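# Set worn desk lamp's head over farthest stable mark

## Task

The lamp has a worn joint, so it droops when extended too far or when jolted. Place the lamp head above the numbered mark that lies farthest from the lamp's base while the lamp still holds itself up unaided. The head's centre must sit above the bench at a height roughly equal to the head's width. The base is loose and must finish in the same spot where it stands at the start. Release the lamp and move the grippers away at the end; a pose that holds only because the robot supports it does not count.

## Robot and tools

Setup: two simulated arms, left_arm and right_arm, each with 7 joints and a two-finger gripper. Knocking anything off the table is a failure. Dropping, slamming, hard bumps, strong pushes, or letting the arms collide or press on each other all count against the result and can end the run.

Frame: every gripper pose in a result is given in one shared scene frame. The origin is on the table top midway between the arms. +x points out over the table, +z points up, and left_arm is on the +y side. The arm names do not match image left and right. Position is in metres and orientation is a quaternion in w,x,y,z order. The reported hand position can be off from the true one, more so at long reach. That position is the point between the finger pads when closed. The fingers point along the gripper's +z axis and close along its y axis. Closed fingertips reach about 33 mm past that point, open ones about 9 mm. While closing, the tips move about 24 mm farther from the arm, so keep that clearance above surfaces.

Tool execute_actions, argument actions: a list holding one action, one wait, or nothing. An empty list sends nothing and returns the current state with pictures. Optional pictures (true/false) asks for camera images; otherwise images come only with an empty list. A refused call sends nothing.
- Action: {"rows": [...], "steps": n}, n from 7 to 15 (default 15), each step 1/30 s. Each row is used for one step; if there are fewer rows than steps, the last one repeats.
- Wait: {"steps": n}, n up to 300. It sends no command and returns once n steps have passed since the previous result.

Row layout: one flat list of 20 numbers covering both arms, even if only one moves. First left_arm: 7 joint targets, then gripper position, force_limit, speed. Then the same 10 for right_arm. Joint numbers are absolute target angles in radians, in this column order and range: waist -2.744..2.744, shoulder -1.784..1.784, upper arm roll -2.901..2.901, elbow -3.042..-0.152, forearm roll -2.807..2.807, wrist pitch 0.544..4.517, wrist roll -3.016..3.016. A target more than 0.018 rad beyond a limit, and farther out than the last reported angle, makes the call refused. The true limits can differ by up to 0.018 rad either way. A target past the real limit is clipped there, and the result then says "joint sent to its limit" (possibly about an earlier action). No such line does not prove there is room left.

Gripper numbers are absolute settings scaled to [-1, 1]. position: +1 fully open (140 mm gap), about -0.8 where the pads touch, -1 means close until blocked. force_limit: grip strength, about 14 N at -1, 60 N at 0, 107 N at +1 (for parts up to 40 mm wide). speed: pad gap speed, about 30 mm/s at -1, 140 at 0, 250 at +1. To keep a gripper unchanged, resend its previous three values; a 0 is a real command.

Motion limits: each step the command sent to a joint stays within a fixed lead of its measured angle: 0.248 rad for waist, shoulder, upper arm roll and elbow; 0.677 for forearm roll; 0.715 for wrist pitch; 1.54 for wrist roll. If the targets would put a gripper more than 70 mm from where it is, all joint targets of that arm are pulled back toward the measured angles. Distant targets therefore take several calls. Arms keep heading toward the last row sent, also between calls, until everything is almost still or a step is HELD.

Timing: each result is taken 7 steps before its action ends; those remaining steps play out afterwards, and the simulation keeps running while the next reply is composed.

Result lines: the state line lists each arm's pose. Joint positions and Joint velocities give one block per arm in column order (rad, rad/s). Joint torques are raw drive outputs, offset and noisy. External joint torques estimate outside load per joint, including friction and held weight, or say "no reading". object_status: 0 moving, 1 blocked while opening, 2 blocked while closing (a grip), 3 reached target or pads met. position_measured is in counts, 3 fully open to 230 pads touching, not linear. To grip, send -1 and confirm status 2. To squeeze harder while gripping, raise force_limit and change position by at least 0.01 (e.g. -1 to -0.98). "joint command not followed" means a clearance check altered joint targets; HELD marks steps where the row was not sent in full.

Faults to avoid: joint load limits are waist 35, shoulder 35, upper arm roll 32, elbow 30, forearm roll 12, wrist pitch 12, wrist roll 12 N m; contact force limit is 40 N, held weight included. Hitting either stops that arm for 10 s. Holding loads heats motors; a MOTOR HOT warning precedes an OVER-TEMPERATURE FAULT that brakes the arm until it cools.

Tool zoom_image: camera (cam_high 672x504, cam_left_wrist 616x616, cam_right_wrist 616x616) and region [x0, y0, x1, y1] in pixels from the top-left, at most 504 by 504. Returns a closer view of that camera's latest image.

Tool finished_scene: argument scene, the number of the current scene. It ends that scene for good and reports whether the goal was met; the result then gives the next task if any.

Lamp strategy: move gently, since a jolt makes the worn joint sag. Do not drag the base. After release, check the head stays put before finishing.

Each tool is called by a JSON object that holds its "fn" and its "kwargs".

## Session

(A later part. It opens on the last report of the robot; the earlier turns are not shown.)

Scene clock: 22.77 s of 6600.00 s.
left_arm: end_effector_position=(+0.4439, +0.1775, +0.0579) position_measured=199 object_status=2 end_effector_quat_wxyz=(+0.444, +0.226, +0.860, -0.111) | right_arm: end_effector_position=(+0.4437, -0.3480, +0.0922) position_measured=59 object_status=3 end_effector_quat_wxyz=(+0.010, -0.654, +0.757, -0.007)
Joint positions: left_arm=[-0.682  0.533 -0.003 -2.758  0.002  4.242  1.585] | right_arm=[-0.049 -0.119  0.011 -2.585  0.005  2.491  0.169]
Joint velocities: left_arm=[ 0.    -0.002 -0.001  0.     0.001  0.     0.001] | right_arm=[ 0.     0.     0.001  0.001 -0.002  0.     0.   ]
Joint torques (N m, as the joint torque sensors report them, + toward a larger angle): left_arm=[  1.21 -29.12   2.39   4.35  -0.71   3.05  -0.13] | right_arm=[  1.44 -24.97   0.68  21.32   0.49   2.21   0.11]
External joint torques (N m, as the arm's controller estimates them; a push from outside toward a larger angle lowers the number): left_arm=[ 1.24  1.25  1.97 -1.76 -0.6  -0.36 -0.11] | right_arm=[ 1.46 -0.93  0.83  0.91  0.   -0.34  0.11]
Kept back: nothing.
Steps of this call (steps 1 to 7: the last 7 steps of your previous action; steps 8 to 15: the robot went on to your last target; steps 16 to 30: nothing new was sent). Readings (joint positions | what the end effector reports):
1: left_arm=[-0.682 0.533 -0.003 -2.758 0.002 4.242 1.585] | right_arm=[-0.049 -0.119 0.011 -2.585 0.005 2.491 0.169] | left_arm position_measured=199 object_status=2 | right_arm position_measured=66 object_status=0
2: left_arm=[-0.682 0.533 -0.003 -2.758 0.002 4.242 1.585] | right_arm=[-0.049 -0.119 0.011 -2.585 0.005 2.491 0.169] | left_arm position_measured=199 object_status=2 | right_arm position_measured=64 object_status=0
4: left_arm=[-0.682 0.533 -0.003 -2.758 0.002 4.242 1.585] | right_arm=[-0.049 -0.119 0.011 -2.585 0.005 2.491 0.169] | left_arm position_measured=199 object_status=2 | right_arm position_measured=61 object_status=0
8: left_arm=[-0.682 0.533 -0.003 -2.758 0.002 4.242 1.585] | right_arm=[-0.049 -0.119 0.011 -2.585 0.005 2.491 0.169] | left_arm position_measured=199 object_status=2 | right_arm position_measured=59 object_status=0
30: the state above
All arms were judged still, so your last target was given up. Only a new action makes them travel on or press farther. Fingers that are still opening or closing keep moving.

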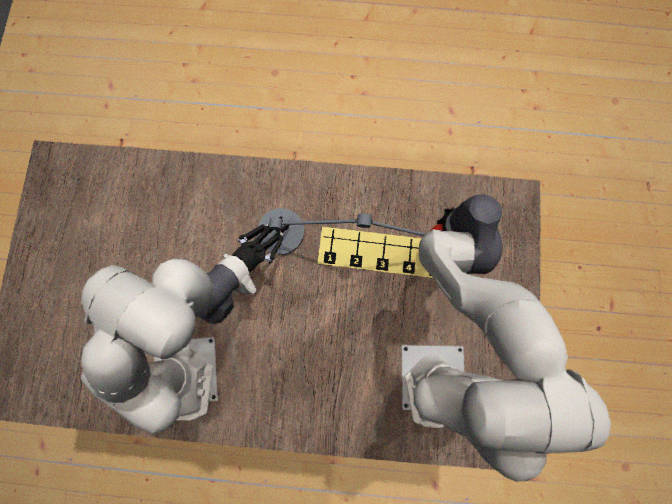

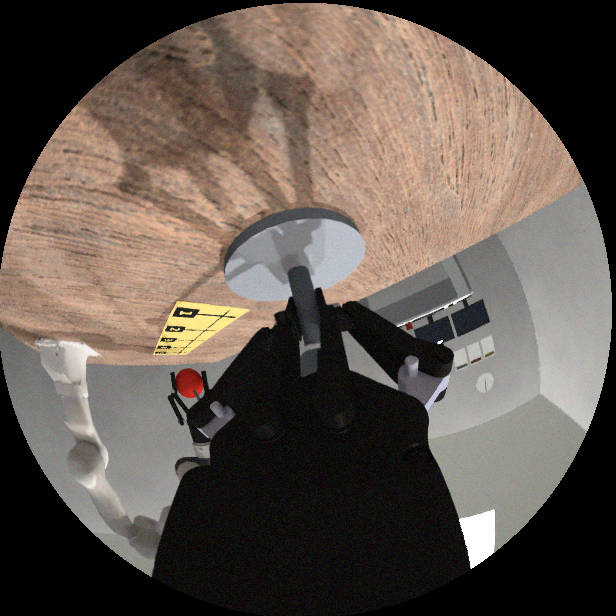

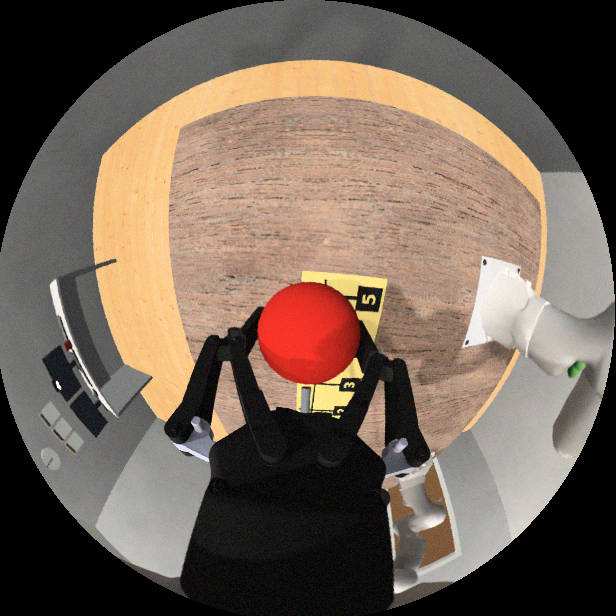

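{"fn": "execute_actions", "kwargs": {"actions": [{"rows":[[-0.682,0.533,-0.003,-2.758,0.002,4.242,1.585,-0.98,0.3,-0.9,-0.049,-0.119,0.011,-2.585,0.005,2.491,0.169,1,-0.4,-0.8]],"steps":8}]}}

{"fn": "execute_actions", "kwargs": {"actions": [{"rows":[[-0.682,0.533,-0.003,-2.758,0.002,4.242,1.585,0,0.3,-0.9,-0.049,-0.119,0.011,-2.585,0.005,2.491,0.169,1,-0.4,-0.8]]}]}}

{"fn": "execute_actions", "kwargs": {"actions": [{"steps":20}]}}

{"fn": "execute_actions", "kwargs": {"actions": [{"rows":[[-0.682,0.42,0,-2.95,0,4.3,1.585,0,0.3,-0.9,-0.45,-0.119,0.011,-2.585,0.005,2.491,0,1,-0.4,-0.8]]}]}}

{"fn": "execute_actions", "kwargs": {"actions": [{"rows":[[-0.2,0.36,0,-2.95,0,4.22,1.585,0,0.3,-0.9,-0.9,-0.4,0.011,-2.585,0.005,2.2,0,1,-0.4,-0.8]]}]}}

{"fn": "execute_actions", "kwargs": {"actions": [{"steps":40}], "pictures": true}}

Scene clock: 23.30 s of 6600.00 s.
left_arm: end_effector_position=(+0.4440, +0.1775, +0.0580) position_measured=199 object_status=2 end_effector_quat_wxyz=(+0.444, +0.226, +0.860, -0.111) | right_arm: end_effector_position=(+0.4437, -0.3480, +0.0922) position_measured=59 object_status=0 end_effector_quat_wxyz=(+0.010, -0.654, +0.757, -0.007)
Joint positions: left_arm=[-0.682  0.533 -0.003 -2.758  0.002  4.242  1.585] | right_arm=[-0.049 -0.119  0.011 -2.585  0.005  2.491  0.169]
Joint velocities: left_arm=[ 0.001  0.002 -0.001  0.004 -0.     0.004 -0.001] | right_arm=[-0.     0.001 -0.001 -0.     0.001 -0.     0.   ]
Joint torques (N m, as the joint torque sensors report them, + toward a larger angle): left_arm=[  0.   -30.09   0.48   6.05  -0.27   3.34   0.1 ] | right_arm=[  0.43 -25.25  -0.09  20.34   0.5    2.52  -0.14]
External joint torques (N m, as the arm's controller estimates them; a push from outside toward a larger angle lowers the number): left_arm=[ 0.1   0.29  0.22 -0.2  -0.2  -0.03  0.1 ] | right_arm=[ 0.61 -1.27  0.16  0.1   0.01 -0.05 -0.11]
Steps of this call (steps 1 to 15: nothing new was sent; step 16: the first step of this action). Readings (joint positions | what the end effector reports):
16: the state above

Scene clock: 23.80 s of 6600.00 s.
left_arm: end_effector_position=(+0.4440, +0.1774, +0.0580) position_measured=184 object_status=0 end_effector_quat_wxyz=(+0.444, +0.226, +0.860, -0.111) | right_arm: end_effector_position=(+0.4437, -0.3480, +0.0923) position_measured=17 object_status=0 end_effector_quat_wxyz=(+0.010, -0.654, +0.757, -0.007)
Joint positions: left_arm=[-0.682  0.533 -0.003 -2.758  0.002  4.242  1.585] | right_arm=[-0.049 -0.119  0.011 -2.585  0.005  2.491  0.169]
Joint velocities: left_arm=[ 0.001 -0.001  0.     0.     0.     0.     0.001] | right_arm=[-0.     0.     0.001  0.001  0.001 -0.002 -0.001]
Joint torques (N m, as the joint torque sensors report them, + toward a larger angle): left_arm=[  0.31 -29.53   0.62   6.55  -0.24   3.32   0.13] | right_arm=[ -0.02 -25.31   0.22  20.33   0.47   2.55  -0.12]
External joint torques (N m, as the arm's controller estimates them; a push from outside toward a larger angle lowers the number): left_arm=[ 0.3   0.89  0.18  0.38 -0.12 -0.09  0.15] | right_arm=[-0.06 -1.26  0.32 -0.07 -0.02  0.   -0.12]
Steps of this call (steps 1 to 7: the last 7 steps of your previous action; steps 8 to 15: the first 8 steps of this action). Readings (joint positions | what the end effector reports):
8: left_arm=[-0.682 0.533 -0.003 -2.758 0.002 4.242 1.585] | right_arm=[-0.049 -0.119 0.011 -2.585 0.005 2.491 0.169] | left_arm position_measured=199 object_status=0 | right_arm position_measured=37 object_status=0
9: left_arm=[-0.682 0.533 -0.003 -2.758 0.002 4.242 1.585] | right_arm=[-0.049 -0.119 0.011 -2.585 0.005 2.491 0.169] | left_arm position_measured=199 object_status=0 | right_arm position_measured=34 object_status=0
11: left_arm=[-0.682 0.533 -0.003 -2.758 0.002 4.242 1.585] | right_arm=[-0.049 -0.119 0.011 -2.585 0.005 2.491 0.169] | left_arm position_measured=192 object_status=0 | right_arm position_measured=29 object_status=0
15: the state above

Scene clock: 24.47 s of 6600.00 s.
left_arm: end_effector_position=(+0.4440, +0.1774, +0.0580) position_measured=139 object_status=0 end_effector_quat_wxyz=(+0.444, +0.226, +0.860, -0.111) | right_arm: end_effector_position=(+0.4437, -0.3480, +0.0923) position_measured=3 object_status=3 end_effector_quat_wxyz=(+0.010, -0.654, +0.757, -0.007)
Joint positions: left_arm=[-0.682  0.533 -0.003 -2.758  0.002  4.242  1.585] | right_arm=[-0.049 -0.119  0.011 -2.585  0.005  2.491  0.169]
Joint velocities: left_arm=[-0.    -0.002 -0.    -0.001  0.001 -0.001 -0.   ] | right_arm=[-0.001 -0.     0.    -0.001 -0.     0.    -0.001]
Joint torques (N m, as the joint torque sensors report them, + toward a larger angle): left_arm=[ -0.4  -30.23   0.02   5.97  -0.35   3.33   0.03] | right_arm=[  0.17 -25.07   0.18  20.58   0.49   2.52  -0.11]
External joint torques (N m, as the arm's controller estimates them; a push from outside toward a larger angle lowers the number): left_arm=[-0.45  0.08 -0.45 -0.07 -0.23 -0.06  0.06] | right_arm=[ 0.14 -1.02  0.29  0.23  0.   -0.03 -0.11]
Kept back: nothing.
Steps of this call (steps 1 to 7: the last 7 steps of your previous action; steps 8 to 15: the robot went on to your last target; steps 16 to 20: nothing new was sent). Readings (joint positions | what the end effector reports):
1: left_arm=[-0.682 0.533 -0.003 -2.758 0.002 4.242 1.585] | right_arm=[-0.049 -0.119 0.011 -2.585 0.005 2.491 0.169] | left_arm position_measured=181 object_status=0 | right_arm position_measured=14 object_status=0
2: left_arm=[-0.682 0.533 -0.003 -2.758 0.002 4.242 1.585] | right_arm=[-0.049 -0.119 0.011 -2.585 0.005 2.491 0.169] | left_arm position_measured=179 object_status=0 | right_arm position_measured=12 object_status=0
4: left_arm=[-0.682 0.533 -0.003 -2.758 0.002 4.242 1.585] | right_arm=[-0.049 -0.119 0.011 -2.585 0.005 2.491 0.169] | left_arm position_measured=175 object_status=0 | right_arm position_measured=6 object_status=0
8: left_arm=[-0.682 0.533 -0.003 -2.758 0.002 4.242 1.585] | right_arm=[-0.049 -0.119 0.011 -2.585 0.005 2.491 0.169] | left_arm position_measured=166 object_status=0 | right_arm position_measured=3 object_status=0
20: the state above
All arms were judged still, so your last target was given up. Only a new action makes them travel on or press farther. Fingers that are still opening or closing keep moving.

Scene clock: 24.73 s of 6600.00 s.
left_arm: end_effector_position=(+0.3905, +0.2068, +0.0698) position_measured=129 object_status=0 end_effector_quat_wxyz=(+0.429, +0.228, +0.867, -0.107) | right_arm: end_effector_position=(+0.4218, -0.4992, +0.0923) position_measured=3 object_status=3 end_effector_quat_wxyz=(+0.008, -0.547, +0.837, -0.009)
Joint positions: left_arm=[-0.682  0.426 -0.002 -2.944  0.002  4.286  1.585] | right_arm=[-0.393 -0.119  0.009 -2.585  0.005  2.491  0.093]
Joint velocities: left_arm=[-0.001 -0.051 -0.    -0.077  0.     0.069  0.   ] | right_arm=[-0.906  0.001 -0.175  0.002 -0.001 -0.001 -0.29 ]
Joint torques (N m, as the joint torque sensors report them, + toward a larger angle): left_arm=[  0.54 -26.69   3.33   4.17  -0.69   3.86   0.12] | right_arm=[ 10.11 -24.99  10.31  20.66   0.6    2.53  -0.4 ]
External joint torques (N m, as the arm's controller estimates them; a push from outside toward a larger angle lowers the number): left_arm=[ 0.56 -1.32  2.99 -0.96 -0.53  0.51  0.15] | right_arm=[-1.4  -0.58 -0.86  1.33  0.58  0.16 -0.37]
Steps of this call (steps 1 to 8: the first 8 steps of this action). Readings (joint positions | what the end effector reports):
1: left_arm=[-0.682 0.508 -0.003 -2.797 0.003 4.248 1.585] | right_arm=[-0.080 -0.119 0.025 -2.585 0.005 2.491 0.160] | left_arm position_measured=137 object_status=0 | right_arm position_measured=3 object_status=3
2: left_arm=[-0.682 0.476 -0.002 -2.851 0.002 4.258 1.585] | right_arm=[-0.123 -0.119 0.027 -2.585 0.005 2.491 0.150] | left_arm position_measured=135 object_status=0 | right_arm position_measured=3 object_status=3
4: left_arm=[-0.682 0.444 -0.002 -2.911 0.002 4.272 1.585] | right_arm=[-0.216 -0.119 0.023 -2.585 0.005 2.491 0.133] | left_arm position_measured=130 object_status=0 | right_arm position_measured=3 object_status=3
8: the state above

Scene clock: 25.23 s of 6600.00 s.
left_arm: end_effector_position=(+0.4504, +0.3555, +0.0844) position_measured=129 object_status=3 end_effector_quat_wxyz=(+0.447, +0.088, +0.889, -0.040) | right_arm: end_effector_position=(+0.3375, -0.6391, +0.1750) position_measured=3 object_status=3 end_effector_quat_wxyz=(+0.018, -0.411, +0.910, -0.038)
Joint positions: left_arm=[-0.362  0.376 -0.005 -2.949  0.004  4.256  1.585] | right_arm=[-0.768 -0.344  0.015 -2.584  0.005  2.325  0.031]
Joint velocities: left_arm=[ 1.191 -0.099  0.08   0.001 -0.025 -0.114  0.001] | right_arm=[-1.312 -0.611 -0.118  0.014 -0.001 -0.571 -0.066]
Joint torques (N m, as the joint torque sensors report them, + toward a larger angle): left_arm=[ -2.73 -26.31  -0.96   5.44  -0.2    2.86   0.18] | right_arm=[  4.74 -15.12   3.74  21.87   0.72   1.86  -0.52]
External joint torques (N m, as the arm's controller estimates them; a push from outside toward a larger angle lowers the number): left_arm=[ 2.19 -1.53  1.83  1.11 -0.5  -0.55  0.2 ] | right_arm=[-0.81 -1.48 -0.52  2.03  0.16 -0.4  -0.5 ]
Steps of this call (steps 1 to 7: the last 7 steps of your previous action; steps 8 to 15: the first 8 steps of this action). Readings (joint positions | what the end effector reports):
8: left_arm=[-0.653 0.417 -0.011 -2.949 0.006 4.288 1.585] | right_arm=[-0.472 -0.136 0.019 -2.589 0.005 2.466 0.044] | left_arm position_measured=129 object_status=3 | right_arm position_measured=3 object_status=3
9: left_arm=[-0.613 0.408 -0.011 -2.949 0.006 4.281 1.585] | right_arm=[-0.507 -0.170 0.021 -2.592 0.005 2.440 0.042] | left_arm position_measured=129 object_status=3 | right_arm position_measured=3 object_status=3
11: left_arm=[-0.530 0.393 -0.009 -2.949 0.006 4.272 1.585] | right_arm=[-0.587 -0.241 0.020 -2.590 0.005 2.399 0.038] | left_arm position_measured=129 object_status=3 | right_arm position_measured=3 object_status=3
15: the state above

Scene clock: 26.57 s of 6600.00 s.
left_arm: end_effector_position=(+0.4585, +0.4424, +0.0814) position_measured=129 object_status=3 end_effector_quat_wxyz=(+0.440, +0.013, +0.898, +0.000) | right_arm: end_effector_position=(+0.2772, -0.6600, +0.1859) position_measured=3 object_status=3 end_effector_quat_wxyz=(+0.003, -0.362, +0.932, -0.008)
Joint positions: left_arm=[-0.202  0.362  0.002 -2.949  0.     4.223  1.585] | right_arm=[-0.898 -0.399  0.01  -2.583  0.005  2.202  0.005]
Joint velocities: left_arm=[ 0.002  0.     0.     0.    -0.    -0.001 -0.   ] | right_arm=[ 0.001 -0.     0.001 -0.001  0.    -0.    -0.001]
Joint torques (N m, as the joint torque sensors report them, + toward a larger angle): left_arm=[  1.02 -26.49  -0.23   5.3   -0.18   2.95   0.05] | right_arm=[ -1.13 -18.63   0.48  22.19   0.74   2.2   -0.4 ]
External joint torques (N m, as the arm's controller estimates them; a push from outside toward a larger angle lowers the number): left_arm=[ 0.97 -1.34 -0.62 -0.36 -0.03 -0.46  0.07] | right_arm=[-1.25 -1.7   0.81 -0.94  0.09 -0.32 -0.4 ]
Kept back: nothing.
Steps of this call (steps 1 to 7: the last 7 steps of your previous action; steps 8 to 30: the robot went on to your last target; steps 31 to 40: nothing new was sent). Readings (joint positions | what the end effector reports):
1: left_arm=[-0.320 0.373 -0.004 -2.949 0.004 4.251 1.585] | right_arm=[-0.812 -0.363 0.012 -2.583 0.005 2.304 0.028] | left_arm position_measured=129 object_status=3 | right_arm position_measured=3 object_status=3
2: left_arm=[-0.281 0.369 -0.002 -2.949 0.003 4.246 1.585] | right_arm=[-0.845 -0.379 0.007 -2.583 0.005 2.286 0.026] | left_arm position_measured=129 object_status=3 | right_arm position_measured=3 object_status=3
4: left_arm=[-0.231 0.365 0.003 -2.949 0.001 4.239 1.585] | right_arm=[-0.881 -0.395 0.003 -2.583 0.005 2.259 0.022] | left_arm position_measured=129 object_status=3 | right_arm position_measured=3 object_status=3
8: left_arm=[-0.205 0.363 0.004 -2.949 0.000 4.230 1.585] | right_arm=[-0.896 -0.399 0.006 -2.583 0.005 2.228 0.016] | left_arm position_measured=129 object_status=3 | right_arm position_measured=3 object_status=3
40: the state above
All arms were judged still, so your last target was given up. Only a new action makes them travel on or press farther. Fingers that are still opening or closing keep moving.

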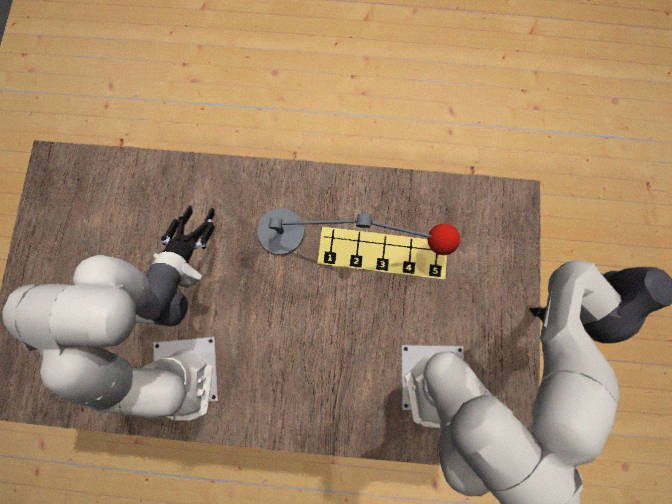

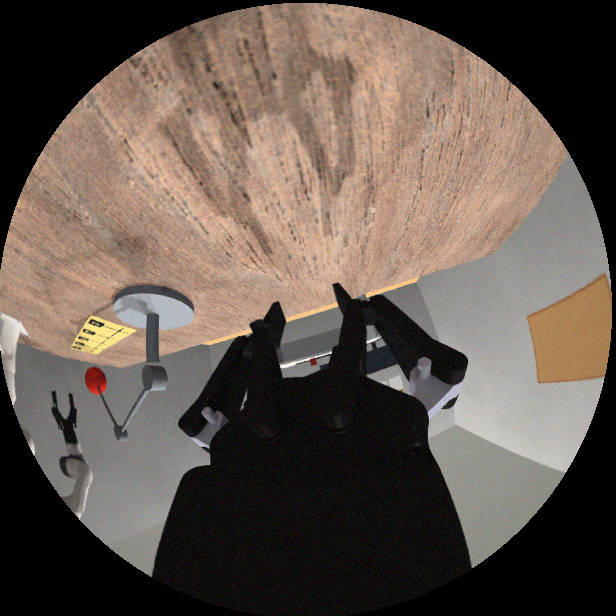

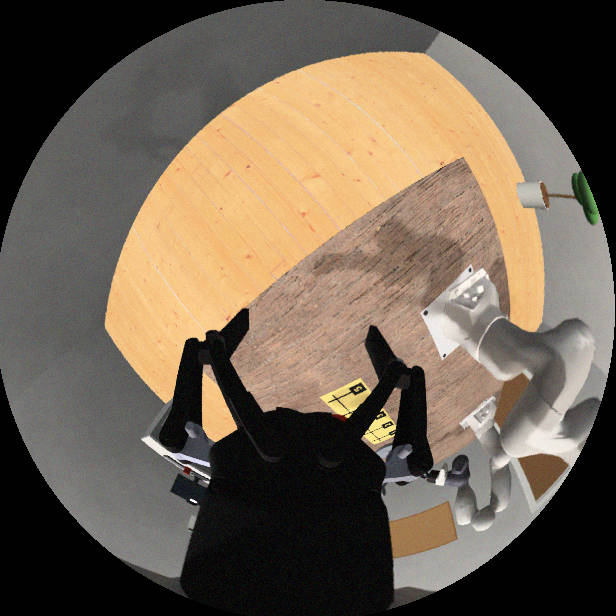

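{"fn": "finished_scene", "kwargs": {"scene": 2}}

The scene is finished: the task was done.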